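# Open printer door and remove build plate with part

## Task

Swing the 3-D printer's door fully open and leave it that way. Remove the magnetic build plate (the thin sheet resting on the heated bed) with the printed part still attached, and set it down flat on the surface the printer rests on, away from both the printer and its door. At the end the printer must be in its original spot and orientation, and nearby objects must still be where they were and the same way up (a slight nudge that keeps an object close to its spot is acceptable). Nothing may rely on the robot to stay in place; release everything and move the grippers away.

## Robot and tools

Robot: two arms, left_arm and right_arm, each with six joints and a parallel gripper. Positions are reported in one shared world frame: origin on the table top midway between the arms, +x out over the table, +z up, and left_arm sits on the +y side. The arm names do not match the left or right of any picture.

execute_actions takes {"actions": [...], "pictures": bool}. The list holds at most one item. An empty list moves nothing and just reports the state. A wait item is {"steps": N} with N from 1 to 300; it issues no new command and returns once N control steps (1/30 s each) have gone by since the previous result. A move item is {"rows": [...], "steps": N} with N from 1 to 15 (default 15) and 1 to 15 rows. Each row drives one control step; if there are fewer rows than steps, the final row keeps being applied. A rejected call sends nothing to the robot. Pictures come with every result unless "pictures": false is given.

Row layout: exactly 14 numbers, each in [-1, 1], always for both arms: left_arm waist, shoulder, elbow, wrist pitch, wrist yaw, wrist roll, gripper opening, then the same seven for right_arm. The six joint numbers are offsets, not poses: they are measured from that arm's joint angles in the most recent result that printed them (before any such result in a scene, and for later calls within the same reply, from wherever the arm is when the move begins), never from the previous row. Scale: 1.0 equals 1.264 rad waist, 1.32 shoulder, 1.276 elbow, 1.83 wrist pitch, 1.686 wrist yaw, 2.022 wrist roll. Joint ranges in radians: waist -2.880 to 2.880, shoulder 0.000 to 3.142, elbow 0.000 to 3.019, wrist pitch -1.693 to 1.571, wrist yaw -1.571 to 1.571, wrist roll -2.094 to 2.094. Asking for more than 0.019 rad beyond a limit gets the call refused; true limits can differ by up to 0.019 rad, and a request past the real one is clipped, reported as "joint sent to its limit" (possibly about an earlier action). Absence of that line does not prove there is room left.

The gripper number is an absolute target, not an offset: +1 fully open, -1 closed. In between, the fingers go to where grip_measured would read that value. To hold something, command roughly 0.03 below grip_measured for a firm grip, less for a lighter one. Pads push about 50 to 62 N at most; very thin items (under about 2 mm, like the build plate edge) are gripped more weakly. Readings may be off by about 1 mm of opening per gripper.

Motion limits: each joint target is kept within a lead of its measured angle (waist 0.264, shoulder 0.32, elbow 0.276, wrist pitch 0.33, wrist yaw 0.186, wrist roll 0.522 rad), and if a step would place the gripper more than 70 mm from where it is, all targets are scaled back. Large moves therefore take several calls. Between calls the arms keep heading to the last row's target until they nearly stop or a step is HELD. Zero offsets are not a pause: they pull the arm back to the reference angles, and an arm can sag a little with each action. To hold an arm still, send offsets back to the desired angles in a reply's first call and zeros in later ones, extending the aim if a joint still falls short.

Result lines: the state line `left_arm: …` | `right_arm: …` gives each gripper's end_effector_position (metres) and end_effector_quat_wxyz in the world frame; this point sits between the finger pads, about 1 cm behind the tips, and may be inaccurate at long reach. Fingers point along the gripper's +z and open along its y. Joint positions and Joint velocities list each arm's joints (rad, rad/s) in column order, then pad gap (m, m/s; 0.094 m is fully open). "joint command not followed" means a clearance check altered or blocked some joint targets; the rest of the row still ran. HELD marks steps where a row, fully or partly, was not sent. MOTOR HOT appears from 85 °C; at 100 °C an OVER-TEMPERATURE FAULT makes that arm and gripper go limp until cooled, so avoid long holds under load.

zoom_image: {"camera": one of cam_high, cam_low, cam_left_wrist, cam_right_wrist, "region": [x0, y0, x1, y1]} in pixels of that camera's latest image, origin top-left, region no larger than 504 by 504. All cameras give 504x504 images; calibration with intrinsics and world-to-camera transforms is supplied and may be slightly off.

show_instructions: no arguments; displays the scene's reference pages (here, printer card images). finished_scene: {"scene": current scene number}; irreversible, grades the scene, and reports the next task.

Cautions: do not let the arms collide or press on each other hard; do not knock anything off the table; avoid drops, slips, slams and forceful pushes against the printer. Brief external tugs on held parts or pushes on loose items can occur. Finish with the door open, plate flat on the table clear of the printer, grippers open and withdrawn.

Each tool is called after "Request:" in YAML: its name, and indented under it one key for each argument.

Reference images:

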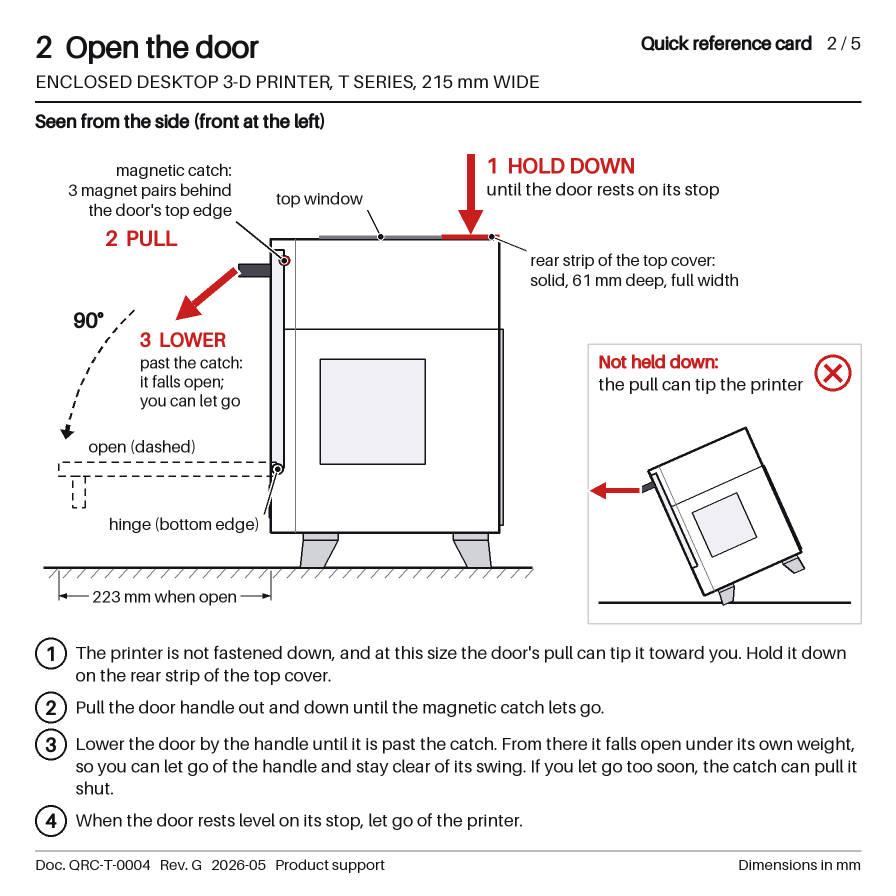

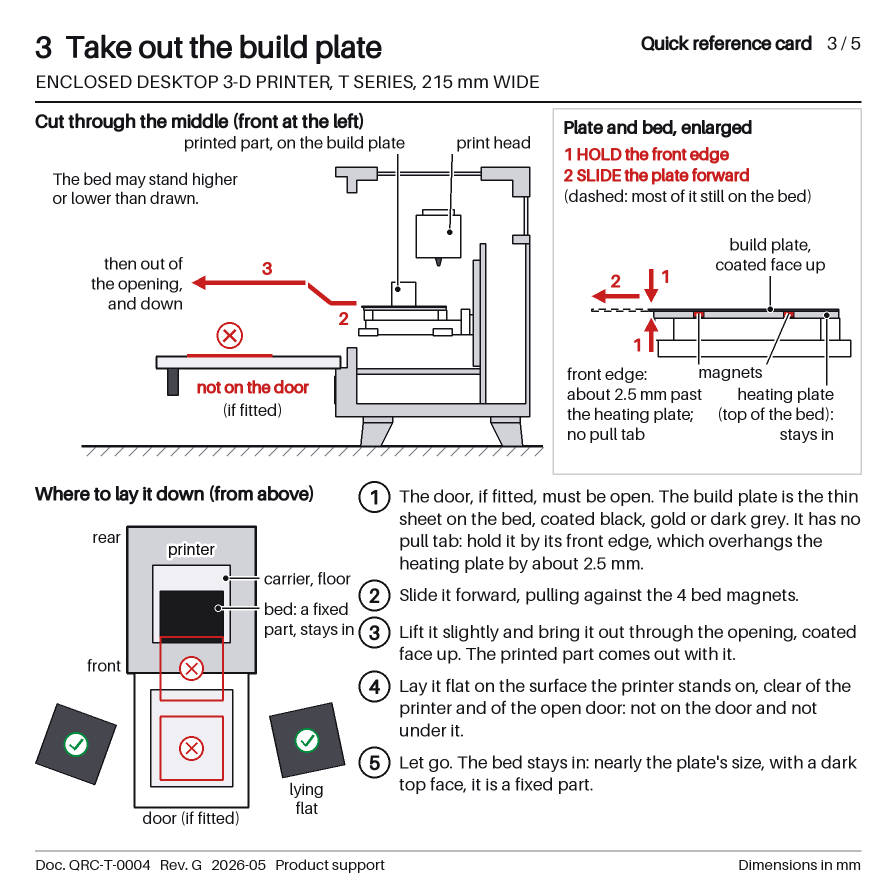

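## Session

Request:
execute_actions:
  actions: []

Scene clock: 0.00 s of 4500.00 s.
left_arm: end_effector_position=(+0.5176, +0.2992, +0.4939) grip_measured=+1.000 end_effector_quat_wxyz=(+0.710, +0.003, +0.704, +0.000) | right_arm: end_effector_position=(+0.5229, -0.3015, +0.4918) grip_measured=+1.000 end_effector_quat_wxyz=(+0.710, -0.006, +0.705, -0.001)
Joint positions: left_arm=[0.001 1.042 1.043 0.008 0.006 0.005 0.094] | right_arm=[-0.007  1.057  1.048  0.016 -0.014 -0.01   0.094]
Joint velocities: left_arm=[-0.005  0.005  0.002 -0.002  0.022  0.022  0.   ] | right_arm=[-0.005 -0.005  0.007 -0.017  0.007 -0.007  0.   ]
Motor temperatures (°C, as the motors report them): left_arm=[23 26 26 25 26 25] | right_arm=[26 23 24 22 23 27]

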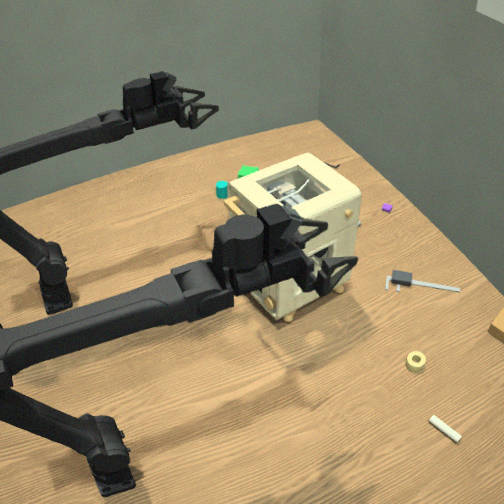

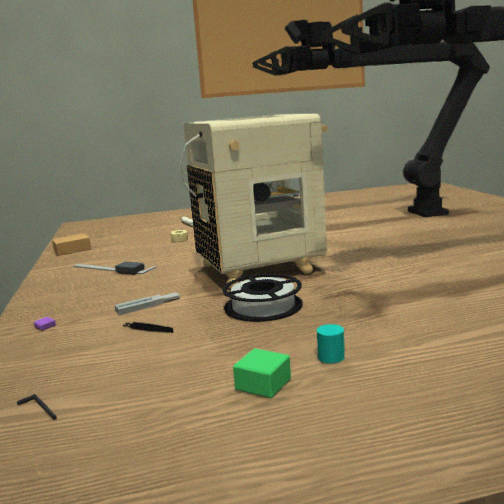

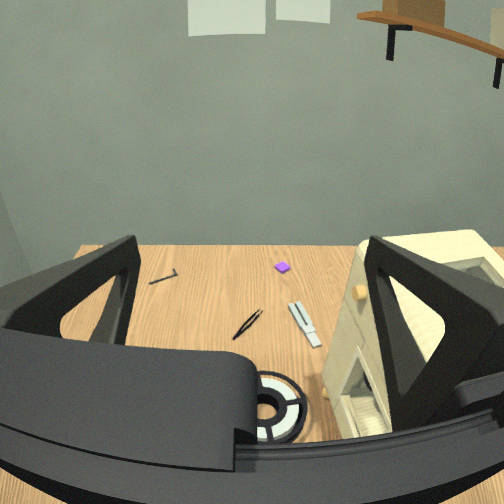

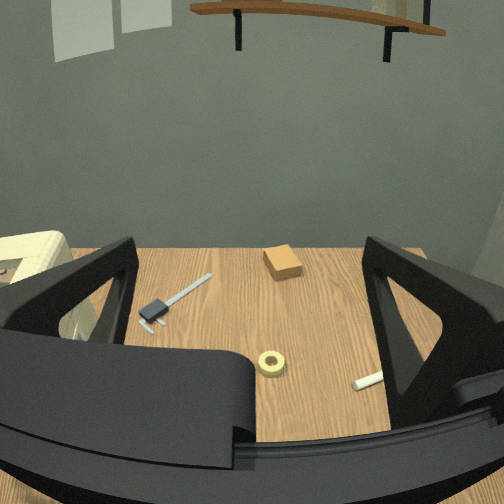

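Request:
execute_actions:
  actions:
    - {"rows":[[0.3,0,0,0,0,0,1,-0.3,0,0.15,0,0,0,1]],"steps":15}
  pictures: false

Request:
execute_actions:
  actions:
    - {"steps":20}

Scene clock: 14.63 s of 4500.00 s.
left_arm: end_effector_position=(+0.4772, +0.5004, +0.4939) grip_measured=+1.000 end_effector_quat_wxyz=(+0.696, -0.137, +0.691, +0.142) | right_arm: end_effector_position=(+0.4827, -0.4987, +0.5443) grip_measured=+1.000 end_effector_quat_wxyz=(+0.724, +0.124, +0.663, -0.143)
Joint positions: left_arm=[0.399 1.042 1.043 0.008 0.002 0.005 0.094] | right_arm=[-0.394  1.06   1.134  0.016 -0.014 -0.01   0.094]
Joint velocities: left_arm=[-0.21   0.005  0.002 -0.007  0.007  0.037  0.   ] | right_arm=[-0.054 -0.005  0.437 -0.007 -0.081 -0.007  0.   ]
Motor temperatures (°C, as the motors report them): left_arm=[23 26 29 25 26 25] | right_arm=[26 23 27 22 23 27]
Steps of this call (steps 1 to 90: nothing new was sent; then 11.13 s passed at rest; steps 91 to 105: all 15 steps of this action). Readings (joint positions):
91: left_arm=[0.012 1.042 1.043 0.008 0.011 0.005] | right_arm=[-0.014 1.057 1.048 0.016 -0.018 -0.010]
92: left_arm=[0.038 1.042 1.043 0.008 0.013 0.005] | right_arm=[-0.033 1.057 1.049 0.016 -0.020 -0.010]
94: left_arm=[0.125 1.042 1.043 0.008 0.013 0.005] | right_arm=[-0.096 1.057 1.051 0.016 -0.020 -0.010]
98: left_arm=[0.336 1.042 1.043 0.008 0.007 0.005] | right_arm=[-0.251 1.057 1.060 0.016 -0.019 -0.010]
105: the state above

Scene clock: 15.30 s of 4500.00 s.
left_arm: end_effector_position=(+0.4801, +0.4933, +0.4939) grip_measured=+1.000 end_effector_quat_wxyz=(+0.697, -0.132, +0.692, +0.136) | right_arm: end_effector_position=(+0.4787, -0.4968, +0.5736) grip_measured=+1.000 end_effector_quat_wxyz=(+0.740, +0.120, +0.646, -0.147)
Joint positions: left_arm=[0.385 1.042 1.043 0.008 0.003 0.005 0.094] | right_arm=[-0.394  1.057  1.178  0.016 -0.014 -0.01   0.094]
Joint velocities: left_arm=[ 0.005  0.005 -0.002  0.007 -0.037 -0.007  0.   ] | right_arm=[-0.005 -0.005 -0.012 -0.012 -0.066  0.007  0.   ]
Motor temperatures (°C, as the motors report them): left_arm=[23 26 29 25 26 25] | right_arm=[26 23 27 22 23 27]
Steps of this call (steps 1 to 20: the robot went on to your last target). Readings (joint positions):
1: left_arm=[0.393 1.042 1.043 0.008 0.003 0.005] | right_arm=[-0.395 1.060 1.148 0.016 -0.014 -0.010]
2: left_arm=[0.388 1.042 1.043 0.008 0.003 0.005] | right_arm=[-0.394 1.060 1.160 0.016 -0.014 -0.010]
4: left_arm=[0.385 1.042 1.043 0.008 0.003 0.005] | right_arm=[-0.394 1.059 1.176 0.016 -0.014 -0.010]
8: left_arm=[0.385 1.042 1.043 0.008 0.003 0.005] | right_arm=[-0.394 1.057 1.178 0.016 -0.014 -0.010]
20: the state above
camera_calibration (this result's frames):
cam_left_wrist: T_world_to_cam=[[0.377964, -0.925812, -0.00398818, 0.280813], [-0.533667, -0.214346, -0.81808, 0.772425], [0.756533, 0.311333, -0.575091, -0.108212], [0, 0, 0, 1]] pos_world=[0.387947, 0.459236, 0.570793]
cam_right_wrist: T_world_to_cam=[[-0.378937, -0.925256, 0.017524, -0.293164], [-0.437864, 0.16258, -0.884219, 0.800147], [0.81528, -0.342737, -0.466744, -0.169408], [0, 0, 0, 1]] pos_world=[0.377379, -0.459402, 0.633573]

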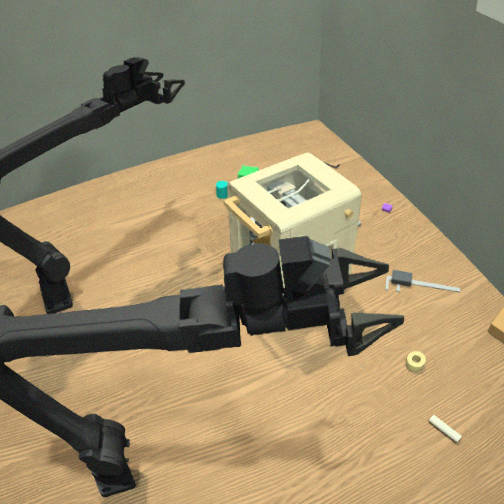

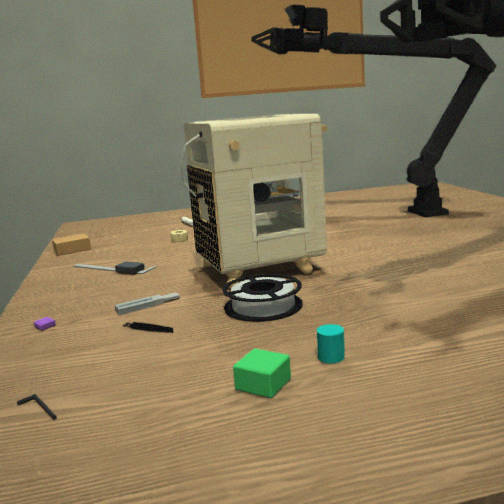

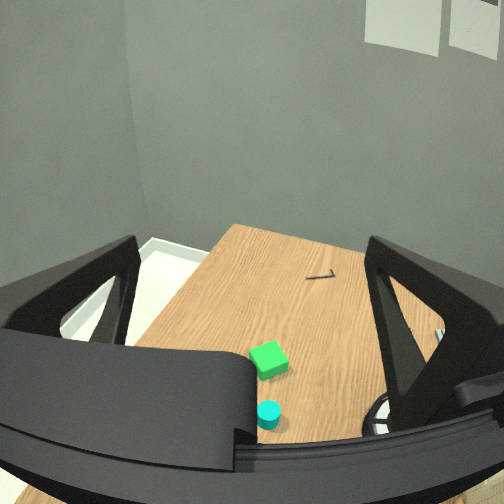

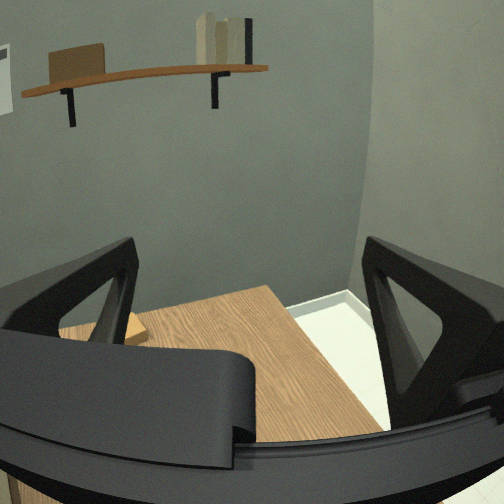

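Request:
execute_actions:
  actions:
    - {"rows":[[0,0.25,0,0,0,0,1,-0.2,0,0,-0.3,0,0,1]],"steps":15}
  pictures: false

Request:
execute_actions:
  actions:
    - {"steps":20}

Scene clock: 28.30 s of 4500.00 s.
left_arm: end_effector_position=(+0.5669, +0.5284, +0.2761) grip_measured=+1.000 end_effector_quat_wxyz=(+0.549, -0.156, +0.815, +0.107) | right_arm: end_effector_position=(+0.3998, -0.6058, +0.4389) grip_measured=+1.000 end_effector_quat_wxyz=(+0.521, +0.262, +0.793, -0.175)
Joint positions: left_arm=[0.385 1.416 1.022 0.009 0.003 0.005 0.094] | right_arm=[-0.656  1.065  1.174 -0.516 -0.011 -0.01   0.094]
Joint velocities: left_arm=[-0.005 -0.005 -0.1   -0.007 -0.022 -0.037  0.   ] | right_arm=[ 0.093  0.005  0.007 -0.012  0.022  0.051  0.   ]
Motor temperatures (°C, as the motors report them): left_arm=[23 26 29 25 26 25] | right_arm=[26 23 30 22 23 27]
Steps of this call (steps 1 to 15: the robot went on to your last target; steps 16 to 90: nothing new was sent; then 9.50 s passed at rest; steps 91 to 105: all 15 steps of this action). Readings (joint positions):
91: left_arm=[0.385 1.050 1.043 0.008 0.003 0.005] | right_arm=[-0.403 1.057 1.178 -0.014 -0.019 -0.010]
92: left_arm=[0.385 1.063 1.046 0.009 0.003 0.005] | right_arm=[-0.426 1.052 1.179 -0.069 -0.021 -0.010]
94: left_arm=[0.385 1.109 1.046 0.010 0.003 0.005] | right_arm=[-0.502 1.050 1.179 -0.200 -0.021 -0.010]
98: left_arm=[0.385 1.251 1.046 0.010 0.003 0.005] | right_arm=[-0.651 1.056 1.175 -0.469 -0.011 -0.010]
105: the state above

Scene clock: 28.97 s of 4500.00 s.
left_arm: end_effector_position=(+0.5595, +0.5254, +0.3028) grip_measured=+1.000 end_effector_quat_wxyz=(+0.567, -0.153, +0.802, +0.110) | right_arm: end_effector_position=(+0.4013, -0.6040, +0.4389) grip_measured=+1.000 end_effector_quat_wxyz=(+0.522, +0.260, +0.794, -0.174)
Joint positions: left_arm=[0.385 1.368 1.02  0.009 0.003 0.005 0.094] | right_arm=[-0.651  1.065  1.174 -0.516 -0.011 -0.01   0.094]
Joint velocities: left_arm=[-0.015 -0.005 -0.012 -0.012  0.007  0.037  0.   ] | right_arm=[ 0.005 -0.005 -0.012 -0.017  0.007  0.051  0.   ]
Motor temperatures (°C, as the motors report them): left_arm=[23 26 29 25 26 25] | right_arm=[26 23 30 22 23 27]
Steps of this call (steps 1 to 20: the robot went on to your last target). Readings (joint positions):
1: left_arm=[0.385 1.415 1.020 0.009 0.003 0.005] | right_arm=[-0.653 1.065 1.174 -0.516 -0.011 -0.010]
2: left_arm=[0.385 1.411 1.020 0.009 0.003 0.005] | right_arm=[-0.652 1.065 1.174 -0.516 -0.011 -0.010]
4: left_arm=[0.385 1.397 1.020 0.009 0.003 0.005] | right_arm=[-0.651 1.065 1.174 -0.516 -0.011 -0.010]
8: left_arm=[0.385 1.372 1.020 0.009 0.003 0.005] | right_arm=[-0.651 1.065 1.174 -0.516 -0.011 -0.010]
20: the state above
camera_calibration (this result's frames):
cam_left_wrist: T_world_to_cam=[[0.37654, -0.926388, -0.00475223, 0.28113], [-0.760257, -0.306075, -0.572998, 0.766022], [0.529364, 0.21937, -0.819543, -0.0387268], [0, 0, 0, 1]] pos_world=[0.497018, 0.503391, 0.408527]
cam_right_wrist: T_world_to_cam=[[-0.597115, -0.802046, 0.0132741, -0.255438], [-0.691776, 0.506501, -0.514687, 0.811928], [0.406079, -0.31651, -0.857276, 0.145609], [0, 0, 0, 1]] pos_world=[0.350018, -0.57003, 0.546106]

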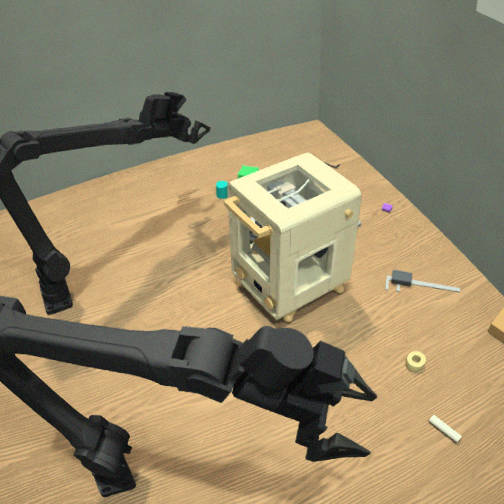

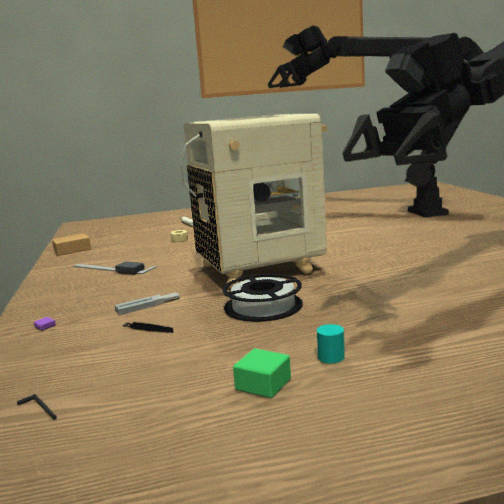

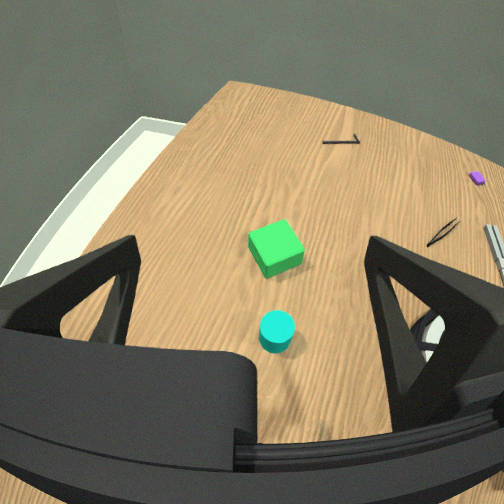

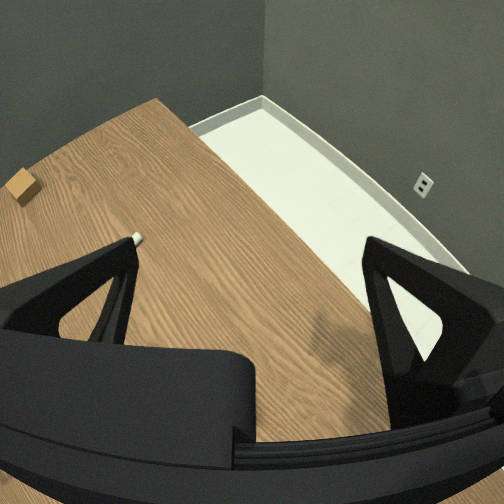

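Request:
zoom_image:
  camera: "cam_high"
  region: [200, 140, 400, 340]

Request:
zoom_image:
  camera: "cam_low"
  region: [160, 100, 360, 300]

Region (200, 140, 400, 340) of cam_high's 504x504 image, scaled by 2.520, with more detail than that image has.

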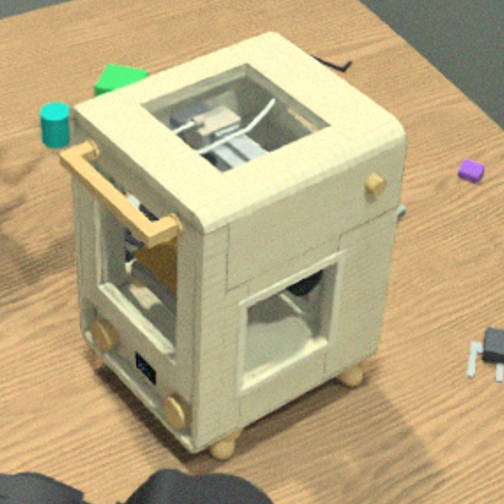

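Region (160, 100, 360, 300) of cam_low's 504x504 image, scaled by 2.520, with more detail than that image has.

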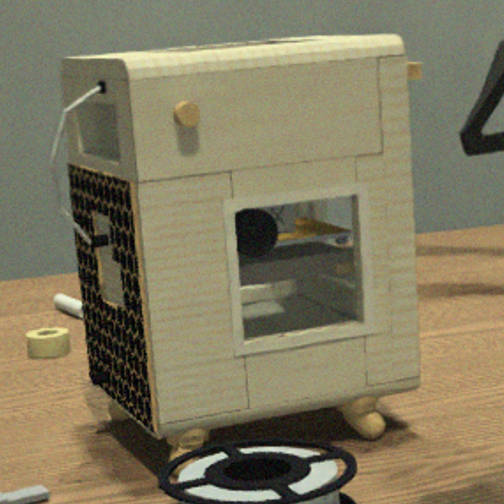

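Request:
execute_actions:
  actions:
    - {"rows":[[0,0.1,0.92,-0.5,0,0,-1,0.5,0.1,0.575,-0.451,0,0.938,-0.3]],"steps":15}
  pictures: false

Request:
execute_actions:
  actions:
    - {"steps":45}
  pictures: false

Scene clock: 110.90 s of 4500.00 s.
left_arm: end_effector_position=(+0.5978, +0.5409, +0.4370) grip_measured=-0.992 end_effector_quat_wxyz=(+0.439, -0.168, +0.878, +0.085) | right_arm: end_effector_position=(+0.4687, -0.3324, +0.4218) grip_measured=-0.298 end_effector_quat_wxyz=(+0.300, +0.373, +0.871, +0.110)
Joint positions: left_arm=[ 0.385  1.526  1.718 -0.835  0.003  0.005  0.   ] | right_arm=[-0.072  1.218  1.505 -1.208 -0.011  0.741  0.033]
Joint velocities: left_arm=[-0.005 -0.015  0.901 -0.256 -0.007 -0.022  0.   ] | right_arm=[ 0.747  0.024  0.662 -0.74   0.007  1.502  0.   ]
Motor temperatures (°C, as the motors report them): left_arm=[23 27 31 25 26 25] | right_arm=[26 23 30 22 23 27]
Steps of this call (steps 1 to 15: the robot went on to your last target; steps 16 to 90: nothing new was sent; then 78.43 s passed at rest; steps 91 to 105: all 15 steps of this action). Readings (joint positions):
91: left_arm=[0.385 1.377 1.047 -0.057 0.003 0.005] | right_arm=[-0.641 1.070 1.185 -0.549 -0.006 0.033]
92: left_arm=[0.385 1.401 1.108 -0.176 0.003 0.005] | right_arm=[-0.617 1.083 1.211 -0.610 -0.004 0.090]
94: left_arm=[0.385 1.470 1.264 -0.393 0.003 0.005] | right_arm=[-0.538 1.119 1.270 -0.722 -0.004 0.199]
98: left_arm=[0.385 1.533 1.491 -0.690 0.003 0.005] | right_arm=[-0.351 1.182 1.371 -0.925 -0.005 0.398]
105: the state above

Scene clock: 112.40 s of 4500.00 s.
left_arm: end_effector_position=(+0.5537, +0.5230, +0.7007) grip_measured=-0.992 end_effector_quat_wxyz=(+0.616, -0.146, +0.765, +0.120) | right_arm: end_effector_position=(+0.4406, -0.3061, +0.5939) grip_measured=-0.298 end_effector_quat_wxyz=(+0.259, +0.727, +0.526, +0.357)
Joint positions: left_arm=[ 0.385  1.491  2.169 -0.893  0.003  0.005  0.   ] | right_arm=[-0.018  1.194  1.862 -1.324 -0.012  1.878  0.033]
Joint velocities: left_arm=[-0.015 -0.015 -0.017  0.002 -0.081  0.007 -0.   ] | right_arm=[ 0.005 -0.015  0.012  0.002 -0.022 -0.037 -0.001]
Motor temperatures (°C, as the motors report them): left_arm=[23 27 31 25 26 25] | right_arm=[26 23 30 22 23 27]
Steps of this call (steps 1 to 45: the robot went on to your last target). Readings (joint positions):
1: left_arm=[0.385 1.526 1.749 -0.842 0.003 0.005] | right_arm=[-0.051 1.218 1.528 -1.229 -0.012 0.795]
2: left_arm=[0.385 1.525 1.779 -0.848 0.003 0.005] | right_arm=[-0.036 1.218 1.553 -1.247 -0.012 0.848]
4: left_arm=[0.385 1.525 1.841 -0.858 0.003 0.005] | right_arm=[-0.020 1.218 1.606 -1.271 -0.012 0.954]
8: left_arm=[0.385 1.525 1.961 -0.867 0.003 0.005] | right_arm=[-0.018 1.218 1.721 -1.296 -0.012 1.183]
45: the state above
All arms were judged still, so your last target was given up. Only a new action makes them travel on or press farther. Fingers that are still opening or closing keep moving.

Request:
execute_actions:
  actions:
    - {"rows":[[-0.2,0.03,0.01,-0.03,0,0,-1,0.2,0.03,0.01,-0.01,0,0,-0.3],[-0.521,0.06,0.01,-0.082,0,0,-1,0.421,0.06,0.01,-0.01,0,0,-0.3],[-0.521,0.09,0.01,-0.082,0,0,-1,0.421,0.09,0.01,-0.01,0,0,-0.3],[-0.521,0.12,0.01,-0.082,0,0,-1,0.421,0.12,0.01,-0.01,0,0,-0.3],[-0.521,0.14,0.01,-0.082,0,0,-1,0.421,0.14,0.01,-0.01,0,0,-0.3],[-0.521,0.16,0.01,-0.082,0,0,-1,0.421,0.16,0.01,-0.01,0,0,-0.3],[-0.521,0.18,0.01,-0.082,0,0,-1,0.421,0.18,0.01,-0.01,0,0,-0.3],[-0.521,0.2,0.01,-0.082,0,0,-1,0.421,0.2,0.01,-0.01,0,0,-0.3],[-0.521,0.215,0.01,-0.082,0,0,-1,0.421,0.22,0.01,-0.01,0,0,-0.3],[-0.521,0.23,0.01,-0.082,0,0,-1,0.421,0.24,0.01,-0.01,0,0,-0.3],[-0.521,0.245,0.01,-0.082,0,0,-1,0.421,0.26,0.01,-0.01,0,0,-0.3],[-0.521,0.255,0.01,-0.082,0,0,-1,0.421,0.275,0.01,-0.01,0,0,-0.3],[-0.521,0.265,0.01,-0.082,0,0,-1,0.421,0.285,0.01,-0.01,0,0,-0.3],[-0.521,0.27,0.01,-0.082,0,0,-1,0.421,0.295,0.01,-0.01,0,0,-0.3]],"steps":15}
  pictures: false

Request:
execute_actions:
  actions:
    - {"steps":30}

Scene clock: 125.23 s of 4500.00 s.
left_arm: end_effector_position=(+0.6735, +0.3105, +0.5815) grip_measured=-0.992 end_effector_quat_wxyz=(+0.527, -0.005, +0.850, +0.006) | right_arm: end_effector_position=(+0.4935, -0.0375, +0.4493) grip_measured=-0.298 end_effector_quat_wxyz=(+0.110, +0.610, +0.733, +0.281)
Joint positions: left_arm=[ 0.016  1.654  2.169 -0.975 -0.002  0.005  0.   ] | right_arm=[ 0.487  1.495  1.862 -1.324 -0.01   1.878  0.033]
Joint velocities: left_arm=[-0.718  0.552  0.012 -0.076  0.066 -0.007 -0.   ] | right_arm=[ 0.444  1.05   0.002  0.007 -0.066 -0.051 -0.001]
Motor temperatures (°C, as the motors report them): left_arm=[23 27 31 25 26 25] | right_arm=[26 23 30 22 23 27]
Steps of this call (steps 1 to 90: nothing new was sent; then 9.33 s passed at rest; steps 91 to 105: all 15 steps of this action). Readings (joint positions):
91: left_arm=[0.376 1.491 2.169 -0.896 0.000 0.005] | right_arm=[-0.004 1.196 1.862 -1.324 -0.005 1.878]
92: left_arm=[0.362 1.492 2.169 -0.907 -0.002 0.005] | right_arm=[0.027 1.199 1.862 -1.324 -0.002 1.878]
94: left_arm=[0.310 1.497 2.169 -0.934 -0.002 0.005] | right_arm=[0.122 1.213 1.862 -1.324 -0.003 1.878]
98: left_arm=[0.192 1.534 2.169 -0.957 -0.002 0.005] | right_arm=[0.297 1.284 1.862 -1.324 -0.005 1.878]
105: the state above

Scene clock: 126.23 s of 4500.00 s.
left_arm: end_effector_position=(+0.7126, +0.1005, +0.4333) grip_measured=-0.992 end_effector_quat_wxyz=(+0.410, +0.126, +0.901, -0.057) | right_arm: end_effector_position=(+0.5049, -0.0076, +0.3997) grip_measured=-0.298 end_effector_quat_wxyz=(+0.088, +0.605, +0.753, +0.243)
Joint positions: left_arm=[-0.271  1.85   2.167 -1.033  0.004  0.005  0.   ] | right_arm=[ 0.522  1.581  1.858 -1.326 -0.012  1.878  0.033]
Joint velocities: left_arm=[ 0.005 -0.005 -0.007 -0.007 -0.066  0.007 -0.001] | right_arm=[ 0.005 -0.005  0.017  0.007 -0.081 -0.037 -0.001]
Motor temperatures (°C, as the motors report them): left_arm=[23 27 31 25 26 25] | right_arm=[26 23 30 22 23 27]
Steps of this call (steps 1 to 30: the robot went on to your last target). Readings (joint positions):
1: left_arm=[-0.009 1.672 2.169 -0.978 -0.002 0.005] | right_arm=[0.500 1.529 1.862 -1.324 -0.010 1.878]
2: left_arm=[-0.033 1.691 2.169 -0.980 -0.002 0.005] | right_arm=[0.511 1.562 1.862 -1.324 -0.011 1.878]
4: left_arm=[-0.084 1.728 2.169 -0.986 -0.002 0.005] | right_arm=[0.523 1.618 1.862 -1.324 -0.012 1.878]
8: left_arm=[-0.189 1.797 2.169 -1.006 -0.002 0.005] | right_arm=[0.524 1.655 1.858 -1.324 -0.012 1.878]
30: the state above
camera_calibration (this result's frames):
cam_left_wrist: T_world_to_cam=[[-0.269136, -0.963092, -0.00443516, 0.294093], [-0.936742, 0.262836, -0.231154, 0.747671], [0.223788, -0.0580571, -0.972907, 0.392432], [0, 0, 0, 1]] pos_world=[0.691704, 0.109507, 0.555931]
cam_right_wrist: T_world_to_cam=[[-0.869597, -0.159041, -0.467446, 0.619909], [-0.455724, 0.622894, 0.63586, -0.0168283], [0.190041, 0.765969, -0.614146, 0.278754], [0, 0, 0, 1]] pos_world=[0.478427, -0.104443, 0.47167]

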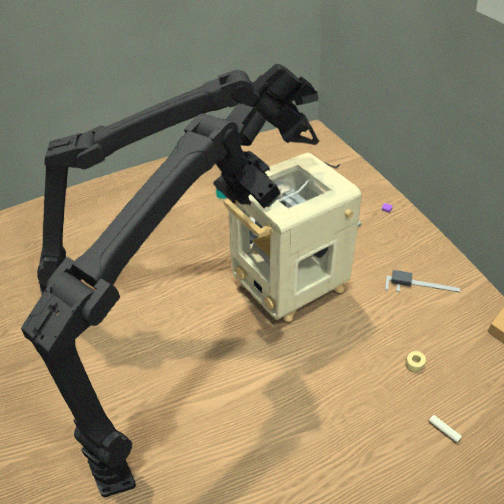

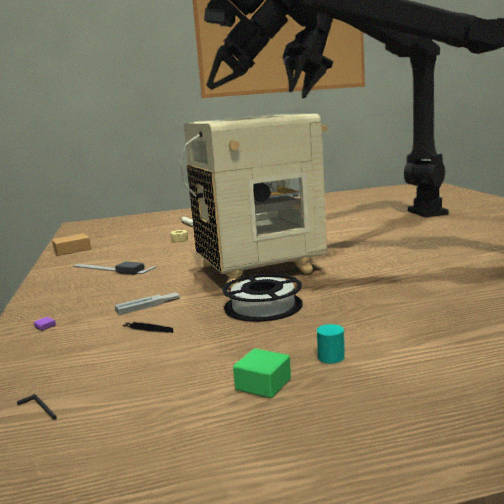

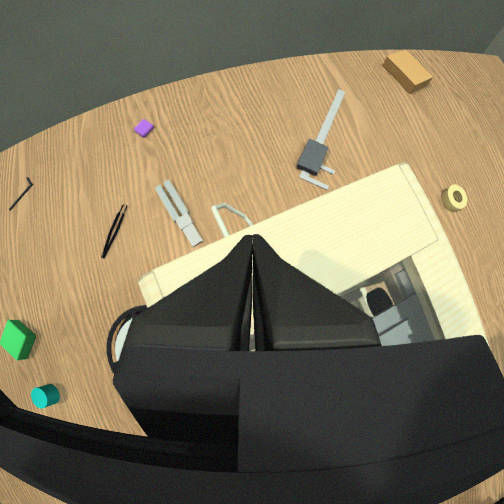

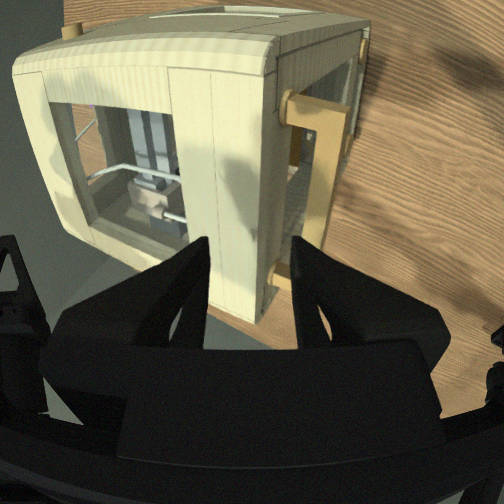

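Request:
execute_actions:
  actions:
    - {"rows":[[0,0,-0.02,0.005,0,0,-1,0.01,0,-0.02,0.005,0,0.01,-0.3],[0,0,-0.04,0.01,0,0,-1,0.025,0.008,-0.04,0.01,0,0.021,-0.3],[0,0,-0.055,0.015,0,0,-1,0.025,0.008,-0.055,0.015,0,0.021,-0.3],[0,0,-0.07,0.02,0,0,-1,0.025,0.008,-0.07,0.02,0,0.021,-0.3],[0,0,-0.08,0.025,0,0,-1,0.025,0.008,-0.08,0.02,0,0.021,-0.3],[0,0,-0.09,0.025,0,0,-1,0.025,0.008,-0.09,0.02,0,0.021,-0.3]],"steps":15}
  pictures: false

Request:
execute_actions:
  actions:
    - {"steps":10}

Scene clock: 160.30 s of 4500.00 s.
left_arm: end_effector_position=(+0.7077, +0.1018, +0.3724) grip_measured=-0.992 end_effector_quat_wxyz=(+0.367, +0.129, +0.920, -0.051) | right_arm: end_effector_position=(+0.4895, +0.0033, +0.3334) grip_measured=-0.298 end_effector_quat_wxyz=(+0.060, +0.615, +0.763, +0.188)
Joint positions: left_arm=[-0.271  1.849  2.046 -1.009  0.004  0.005  0.   ] | right_arm=[ 0.552  1.604  1.745 -1.314 -0.012  1.911  0.033]
Joint velocities: left_arm=[-0.005  0.015  0.002  0.042 -0.007 -0.007  0.   ] | right_arm=[-0.015 -0.015  0.007  0.002  0.007 -0.022  0.001]
Motor temperatures (°C, as the motors report them): left_arm=[23 28 31 25 26 25] | right_arm=[26 24 30 22 23 27]
Steps of this call (steps 1 to 15: the robot went on to your last target; steps 16 to 90: nothing new was sent; then 30.57 s passed at rest; steps 91 to 105: all 15 steps of this action). Readings (joint positions):
91: left_arm=[-0.271 1.850 2.164 -1.033 0.004 0.005] | right_arm=[0.522 1.581 1.856 -1.326 -0.012 1.880]
92: left_arm=[-0.271 1.848 2.155 -1.031 0.004 0.005] | right_arm=[0.524 1.580 1.850 -1.325 -0.012 1.885]
94: left_arm=[-0.271 1.839 2.122 -1.023 0.004 0.005] | right_arm=[0.530 1.579 1.822 -1.320 -0.012 1.895]
98: left_arm=[-0.271 1.839 2.061 -1.010 0.004 0.005] | right_arm=[0.548 1.585 1.756 -1.314 -0.012 1.905]
105: the state above

Scene clock: 160.63 s of 4500.00 s.
left_arm: end_effector_position=(+0.7081, +0.1017, +0.3728) grip_measured=-0.992 end_effector_quat_wxyz=(+0.368, +0.128, +0.919, -0.051) | right_arm: end_effector_position=(+0.4894, +0.0033, +0.3339) grip_measured=-0.298 end_effector_quat_wxyz=(+0.060, +0.615, +0.763, +0.189)
Joint positions: left_arm=[-0.271  1.849  2.046 -1.006  0.004  0.005  0.   ] | right_arm=[ 0.552  1.604  1.745 -1.313 -0.012  1.912  0.033]
Joint velocities: left_arm=[-0.005 -0.015 -0.007 -0.007 -0.081  0.037 -0.   ] | right_arm=[-0.005 -0.005 -0.017  0.017 -0.11  -0.037 -0.001]
Motor temperatures (°C, as the motors report them): left_arm=[23 28 31 25 26 25] | right_arm=[26 24 30 22 23 27]
Steps of this call (steps 1 to 10: the robot went on to your last target). Readings (joint positions):
1: left_arm=[-0.271 1.849 2.046 -1.007 0.004 0.005] | right_arm=[0.552 1.604 1.745 -1.313 -0.012 1.911]
2: left_arm=[-0.271 1.849 2.046 -1.007 0.004 0.005] | right_arm=[0.552 1.604 1.745 -1.313 -0.012 1.911]
4: left_arm=[-0.271 1.849 2.046 -1.006 0.004 0.005] | right_arm=[0.552 1.604 1.745 -1.313 -0.012 1.912]
8: left_arm=[-0.271 1.849 2.046 -1.006 0.004 0.005] | right_arm=[0.552 1.604 1.745 -1.313 -0.012 1.912]
10: the state above
camera_calibration (this result's frames):
cam_left_wrist: T_world_to_cam=[[-0.269527, -0.962983, -0.00432197, 0.294044], [-0.953331, 0.267454, -0.140103, 0.706508], [0.136072, -0.0336411, -0.990128, 0.400772], [0, 0, 0, 1]] pos_world=[0.698255, 0.107684, 0.49707]
cam_right_wrist: T_world_to_cam=[[-0.916655, -0.179517, -0.357095, 0.563597], [-0.382119, 0.655546, 0.65134, -0.0300595], [0.117165, 0.733507, -0.669507, 0.287208], [0, 0, 0, 1]] pos_world=[0.471487, -0.0897887, 0.413124]

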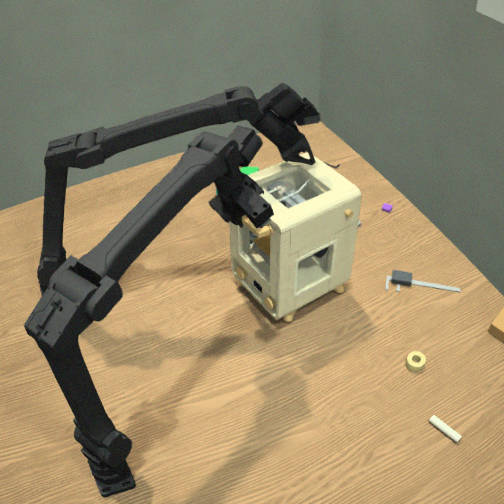

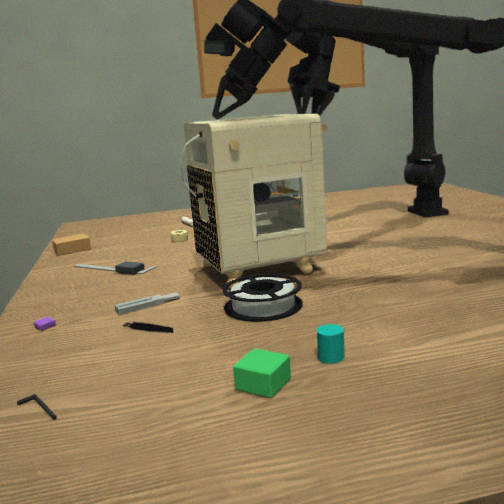

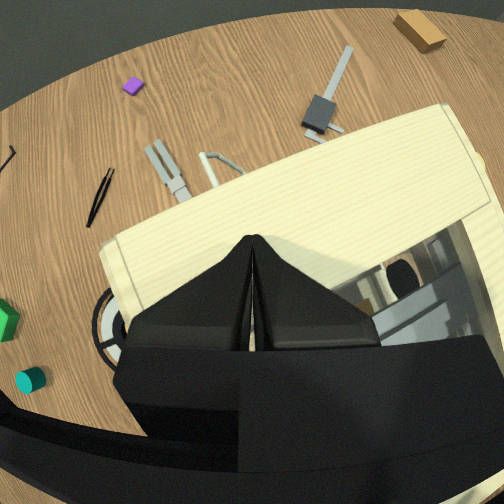

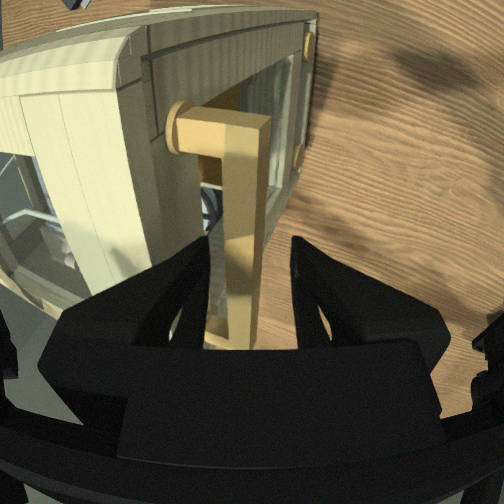

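Request:
execute_actions:
  actions:
    - {"rows":[[0,0.003,-0.007,0,0,0,-1,0,0.004,-0.003,0,0,0,-0.3],[0,0.005,-0.012,0,0,0,-1,0,0.008,-0.006,0,0,0,-0.3],[0,0.007,-0.017,0,0,0,-1,0,0.012,-0.009,0,0,0,-0.3],[0,0.009,-0.022,0,0,0,-1,0,0.016,-0.012,0,0,0,-0.3],[0,0.011,-0.026,0,0,0,-1,0,0.018,-0.014,0,0,0,-0.3],[0,0.013,-0.03,0,0,0,-1,0,0.02,-0.015,0,0,0,-0.3],[0,0.015,-0.034,0,0,0,-1,0,0.02,-0.015,0,0,0,-0.3],[0,0.017,-0.038,0,0,0,-1,0,0.02,-0.015,0,0,0,-0.3],[0,0.019,-0.042,0,0,0,-1,0,0.02,-0.015,0,0,0,-0.3],[0,0.019,-0.046,0,0,0,-1,0,0.02,-0.015,0,0,0,-0.3]],"steps":15}
  pictures: false

Request:
execute_actions:
  actions:
    - {"steps":10}

Scene clock: 177.00 s of 4500.00 s.
left_arm: end_effector_position=(+0.7061, +0.1023, +0.3665) grip_measured=-0.992 end_effector_quat_wxyz=(+0.366, +0.129, +0.920, -0.051) | right_arm: end_effector_position=(+0.4919, +0.0048, +0.3137) grip_measured=-0.298 end_effector_quat_wxyz=(+0.054, +0.618, +0.766, +0.171)
Joint positions: left_arm=[-0.271  1.842  2.022 -0.994  0.004  0.005  0.   ] | right_arm=[ 0.552  1.63   1.733 -1.313 -0.012  1.912  0.033]
Joint velocities: left_arm=[-0.005 -0.005  0.007  0.012 -0.066  0.022  0.   ] | right_arm=[-0.015 -0.005 -0.017  0.002  0.037 -0.007  0.   ]
Motor temperatures (°C, as the motors report them): left_arm=[23 28 31 25 26 25] | right_arm=[26 24 30 22 23 27]
Steps of this call (steps 1 to 15: the robot went on to your last target; steps 16 to 90: nothing new was sent; then 12.87 s passed at rest; steps 91 to 105: all 15 steps of this action). Readings (joint positions):
91: left_arm=[-0.271 1.849 2.046 -1.006 0.004 0.005] | right_arm=[0.552 1.604 1.745 -1.313 -0.012 1.912]
92: left_arm=[-0.271 1.849 2.044 -1.006 0.004 0.005] | right_arm=[0.552 1.604 1.745 -1.313 -0.012 1.912]
94: left_arm=[-0.271 1.849 2.037 -1.006 0.004 0.005] | right_arm=[0.552 1.606 1.745 -1.313 -0.012 1.912]
98: left_arm=[-0.271 1.846 2.029 -1.003 0.004 0.005] | right_arm=[0.552 1.614 1.740 -1.313 -0.012 1.912]
105: the state above

Scene clock: 177.33 s of 4500.00 s.
left_arm: end_effector_position=(+0.7061, +0.1023, +0.3665) grip_measured=-0.992 end_effector_quat_wxyz=(+0.366, +0.129, +0.920, -0.051) | right_arm: end_effector_position=(+0.4920, +0.0048, +0.3135) grip_measured=-0.298 end_effector_quat_wxyz=(+0.054, +0.618, +0.766, +0.171)
Joint positions: left_arm=[-0.271  1.842  2.022 -0.994  0.004  0.005  0.   ] | right_arm=[ 0.552  1.63   1.733 -1.313 -0.012  1.912  0.033]
Joint velocities: left_arm=[-0.005 -0.005 -0.012  0.002 -0.095 -0.037  0.   ] | right_arm=[-0.015 -0.005  0.017 -0.017  0.007 -0.022  0.001]
Motor temperatures (°C, as the motors report them): left_arm=[23 28 31 25 26 25] | right_arm=[26 24 30 22 23 27]
Steps of this call (steps 1 to 10: the robot went on to your last target). Readings (joint positions):
1: left_arm=[-0.271 1.842 2.022 -0.994 0.004 0.005] | right_arm=[0.552 1.630 1.733 -1.313 -0.012 1.912]
2: left_arm=[-0.271 1.842 2.022 -0.994 0.004 0.005] | right_arm=[0.552 1.630 1.733 -1.313 -0.012 1.912]
4: left_arm=[-0.271 1.842 2.022 -0.994 0.004 0.005] | right_arm=[0.552 1.630 1.733 -1.313 -0.012 1.912]
8: left_arm=[-0.271 1.842 2.022 -0.994 0.004 0.005] | right_arm=[0.552 1.630 1.733 -1.313 -0.012 1.912]
10: the state above
camera_calibration (this result's frames):
cam_left_wrist: T_world_to_cam=[[-0.269549, -0.962977, -0.0043143, 0.294026], [-0.954038, 0.267651, -0.134813, 0.702108], [0.130976, -0.0322226, -0.990862, 0.398515], [0, 0, 0, 1]] pos_world=[0.696896, 0.108062, 0.490795]
cam_right_wrist: T_world_to_cam=[[-0.927815, -0.186389, -0.323137, 0.553823], [-0.360767, 0.668693, 0.650151, -0.0270301], [0.0948992, 0.719797, -0.687667, 0.288816], [0, 0, 0, 1]] pos_world=[0.476685, -0.0865878, 0.395144]

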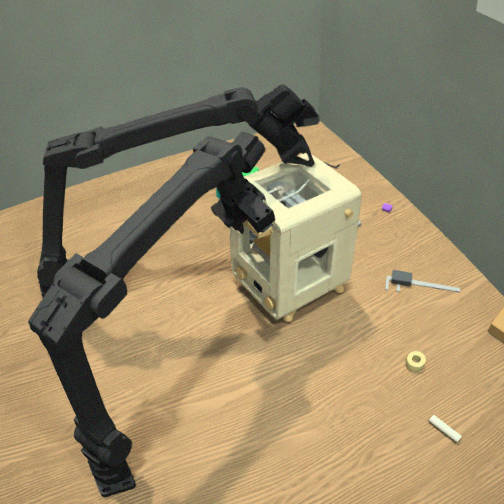

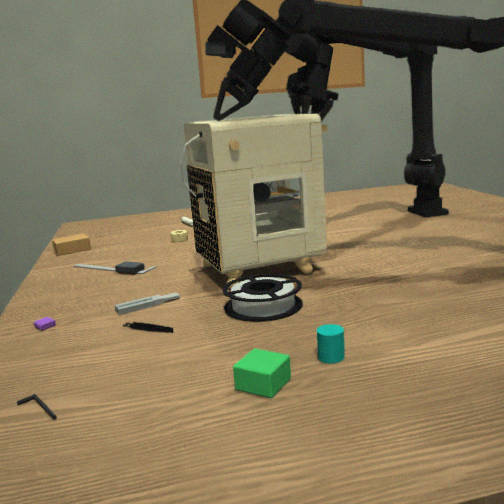

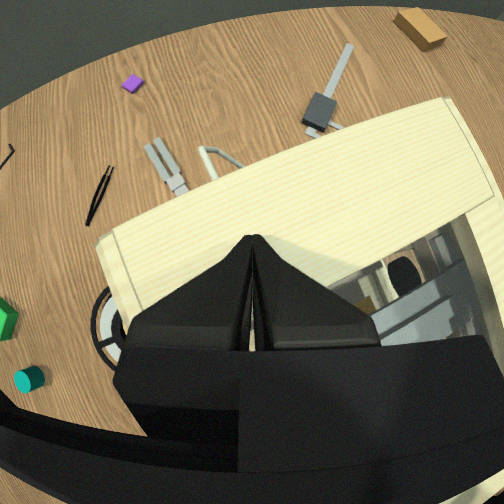

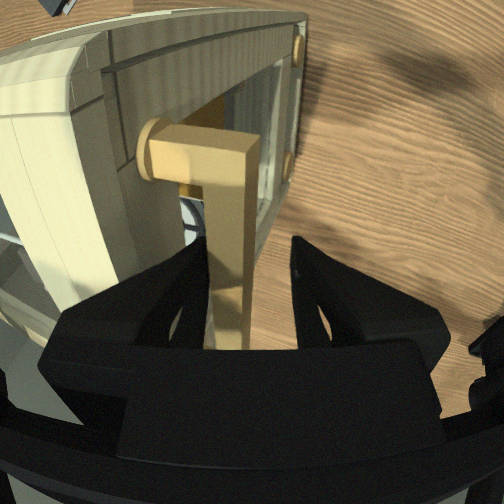

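Request:
zoom_image:
  camera: "cam_high"
  region: [200, 170, 300, 270]

Request:
zoom_image:
  camera: "cam_low"
  region: [270, 60, 370, 160]

Region (200, 170, 300, 270) of cam_high's 504x504 image, scaled by 5.040, with more detail than that image has.

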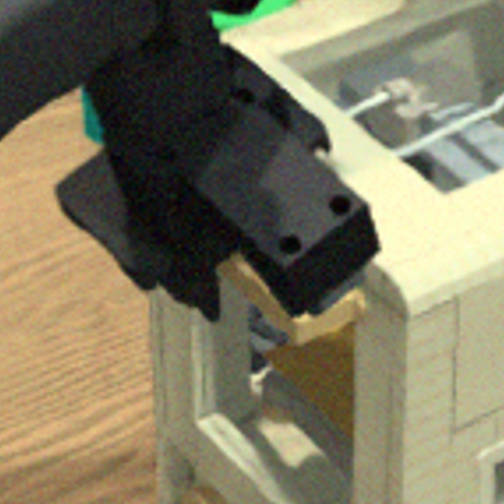

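Region (270, 60, 370, 160) of cam_low's 504x504 image, scaled by 5.040, with more detail than that image has.

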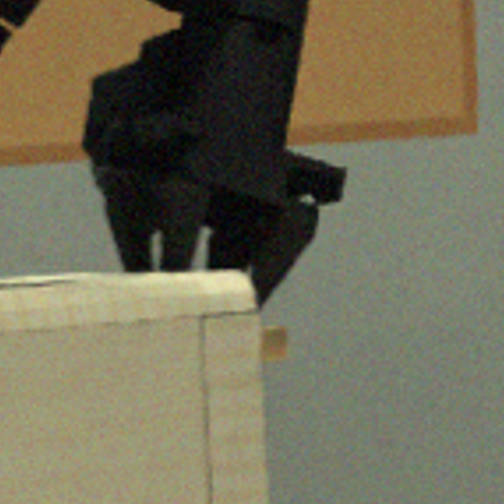

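Request:
execute_actions:
  actions:
    - {"rows":[[0,0.024,-0.027,-0.007,0,0,-1,0,0.004,-0.006,0,0,0,-0.3],[0,0.024,-0.027,-0.007,0,0,-1,0,0.008,-0.012,0,0,0,-0.3]],"steps":15}

Scene clock: 200.03 s of 4500.00 s.
left_arm: end_effector_position=(+0.7061, +0.1023, +0.3665) grip_measured=-0.992 end_effector_quat_wxyz=(+0.366, +0.129, +0.920, -0.051) | right_arm: end_effector_position=(+0.4917, +0.0047, +0.3108) grip_measured=-0.298 end_effector_quat_wxyz=(+0.053, +0.618, +0.766, +0.168)
Joint positions: left_arm=[-0.271  1.842  2.022 -0.994  0.004  0.005  0.   ] | right_arm=[ 0.552  1.632  1.73  -1.313 -0.012  1.912  0.033]
Joint velocities: left_arm=[-0.005  0.005  0.012 -0.017  0.022  0.022  0.   ] | right_arm=[-0.005  0.005 -0.012 -0.022  0.007  0.051 -0.   ]
Motor temperatures (°C, as the motors report them): left_arm=[23 28 30 25 26 25] | right_arm=[26 24 29 22 23 27]
Steps of this call (steps 1 to 15: the robot went on to your last target; steps 16 to 90: nothing new was sent; then 19.20 s passed at rest; steps 91 to 105: all 15 steps of this action). Readings (joint positions):
91: left_arm=[-0.271 1.842 2.022 -0.994 0.004 0.005] | right_arm=[0.552 1.630 1.733 -1.313 -0.012 1.912]
92: left_arm=[-0.271 1.842 2.022 -0.994 0.004 0.005] | right_arm=[0.552 1.630 1.733 -1.313 -0.012 1.912]
94: left_arm=[-0.271 1.842 2.022 -0.994 0.004 0.005] | right_arm=[0.552 1.631 1.733 -1.313 -0.012 1.912]
98: left_arm=[-0.271 1.842 2.022 -0.994 0.004 0.005] | right_arm=[0.552 1.632 1.730 -1.313 -0.012 1.912]
105: the state above
camera_calibration (this result's frames):
cam_left_wrist: T_world_to_cam=[[-0.269549, -0.962977, -0.0043143, 0.294026], [-0.954038, 0.267651, -0.134813, 0.702108], [0.130976, -0.0322226, -0.990862, 0.398515], [0, 0, 0, 1]] pos_world=[0.696896, 0.108062, 0.490795]
cam_right_wrist: T_world_to_cam=[[-0.929274, -0.187287, -0.318391, 0.551931], [-0.357811, 0.670514, 0.64991, -0.0266733], [0.0917663, 0.717868, -0.690104, 0.289436], [0, 0, 0, 1]] pos_world=[0.47679, -0.0865232, 0.392807]

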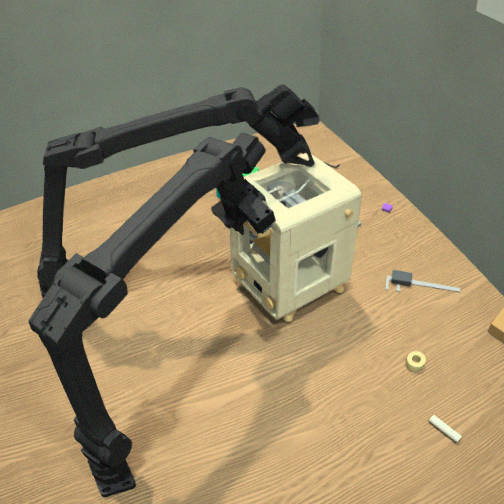

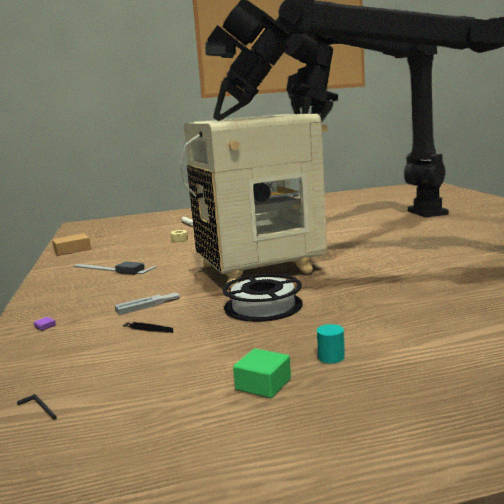

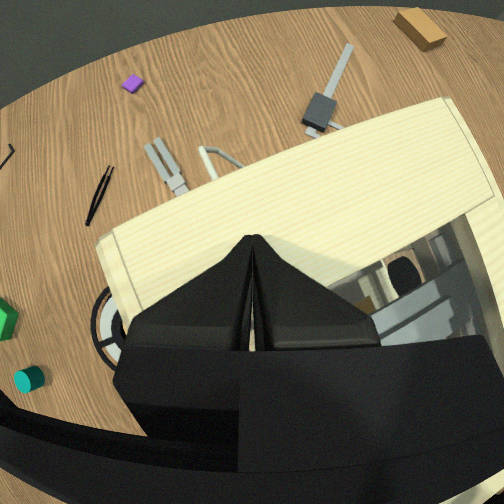

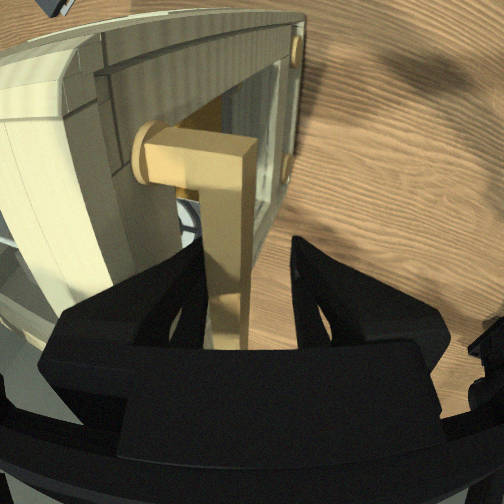

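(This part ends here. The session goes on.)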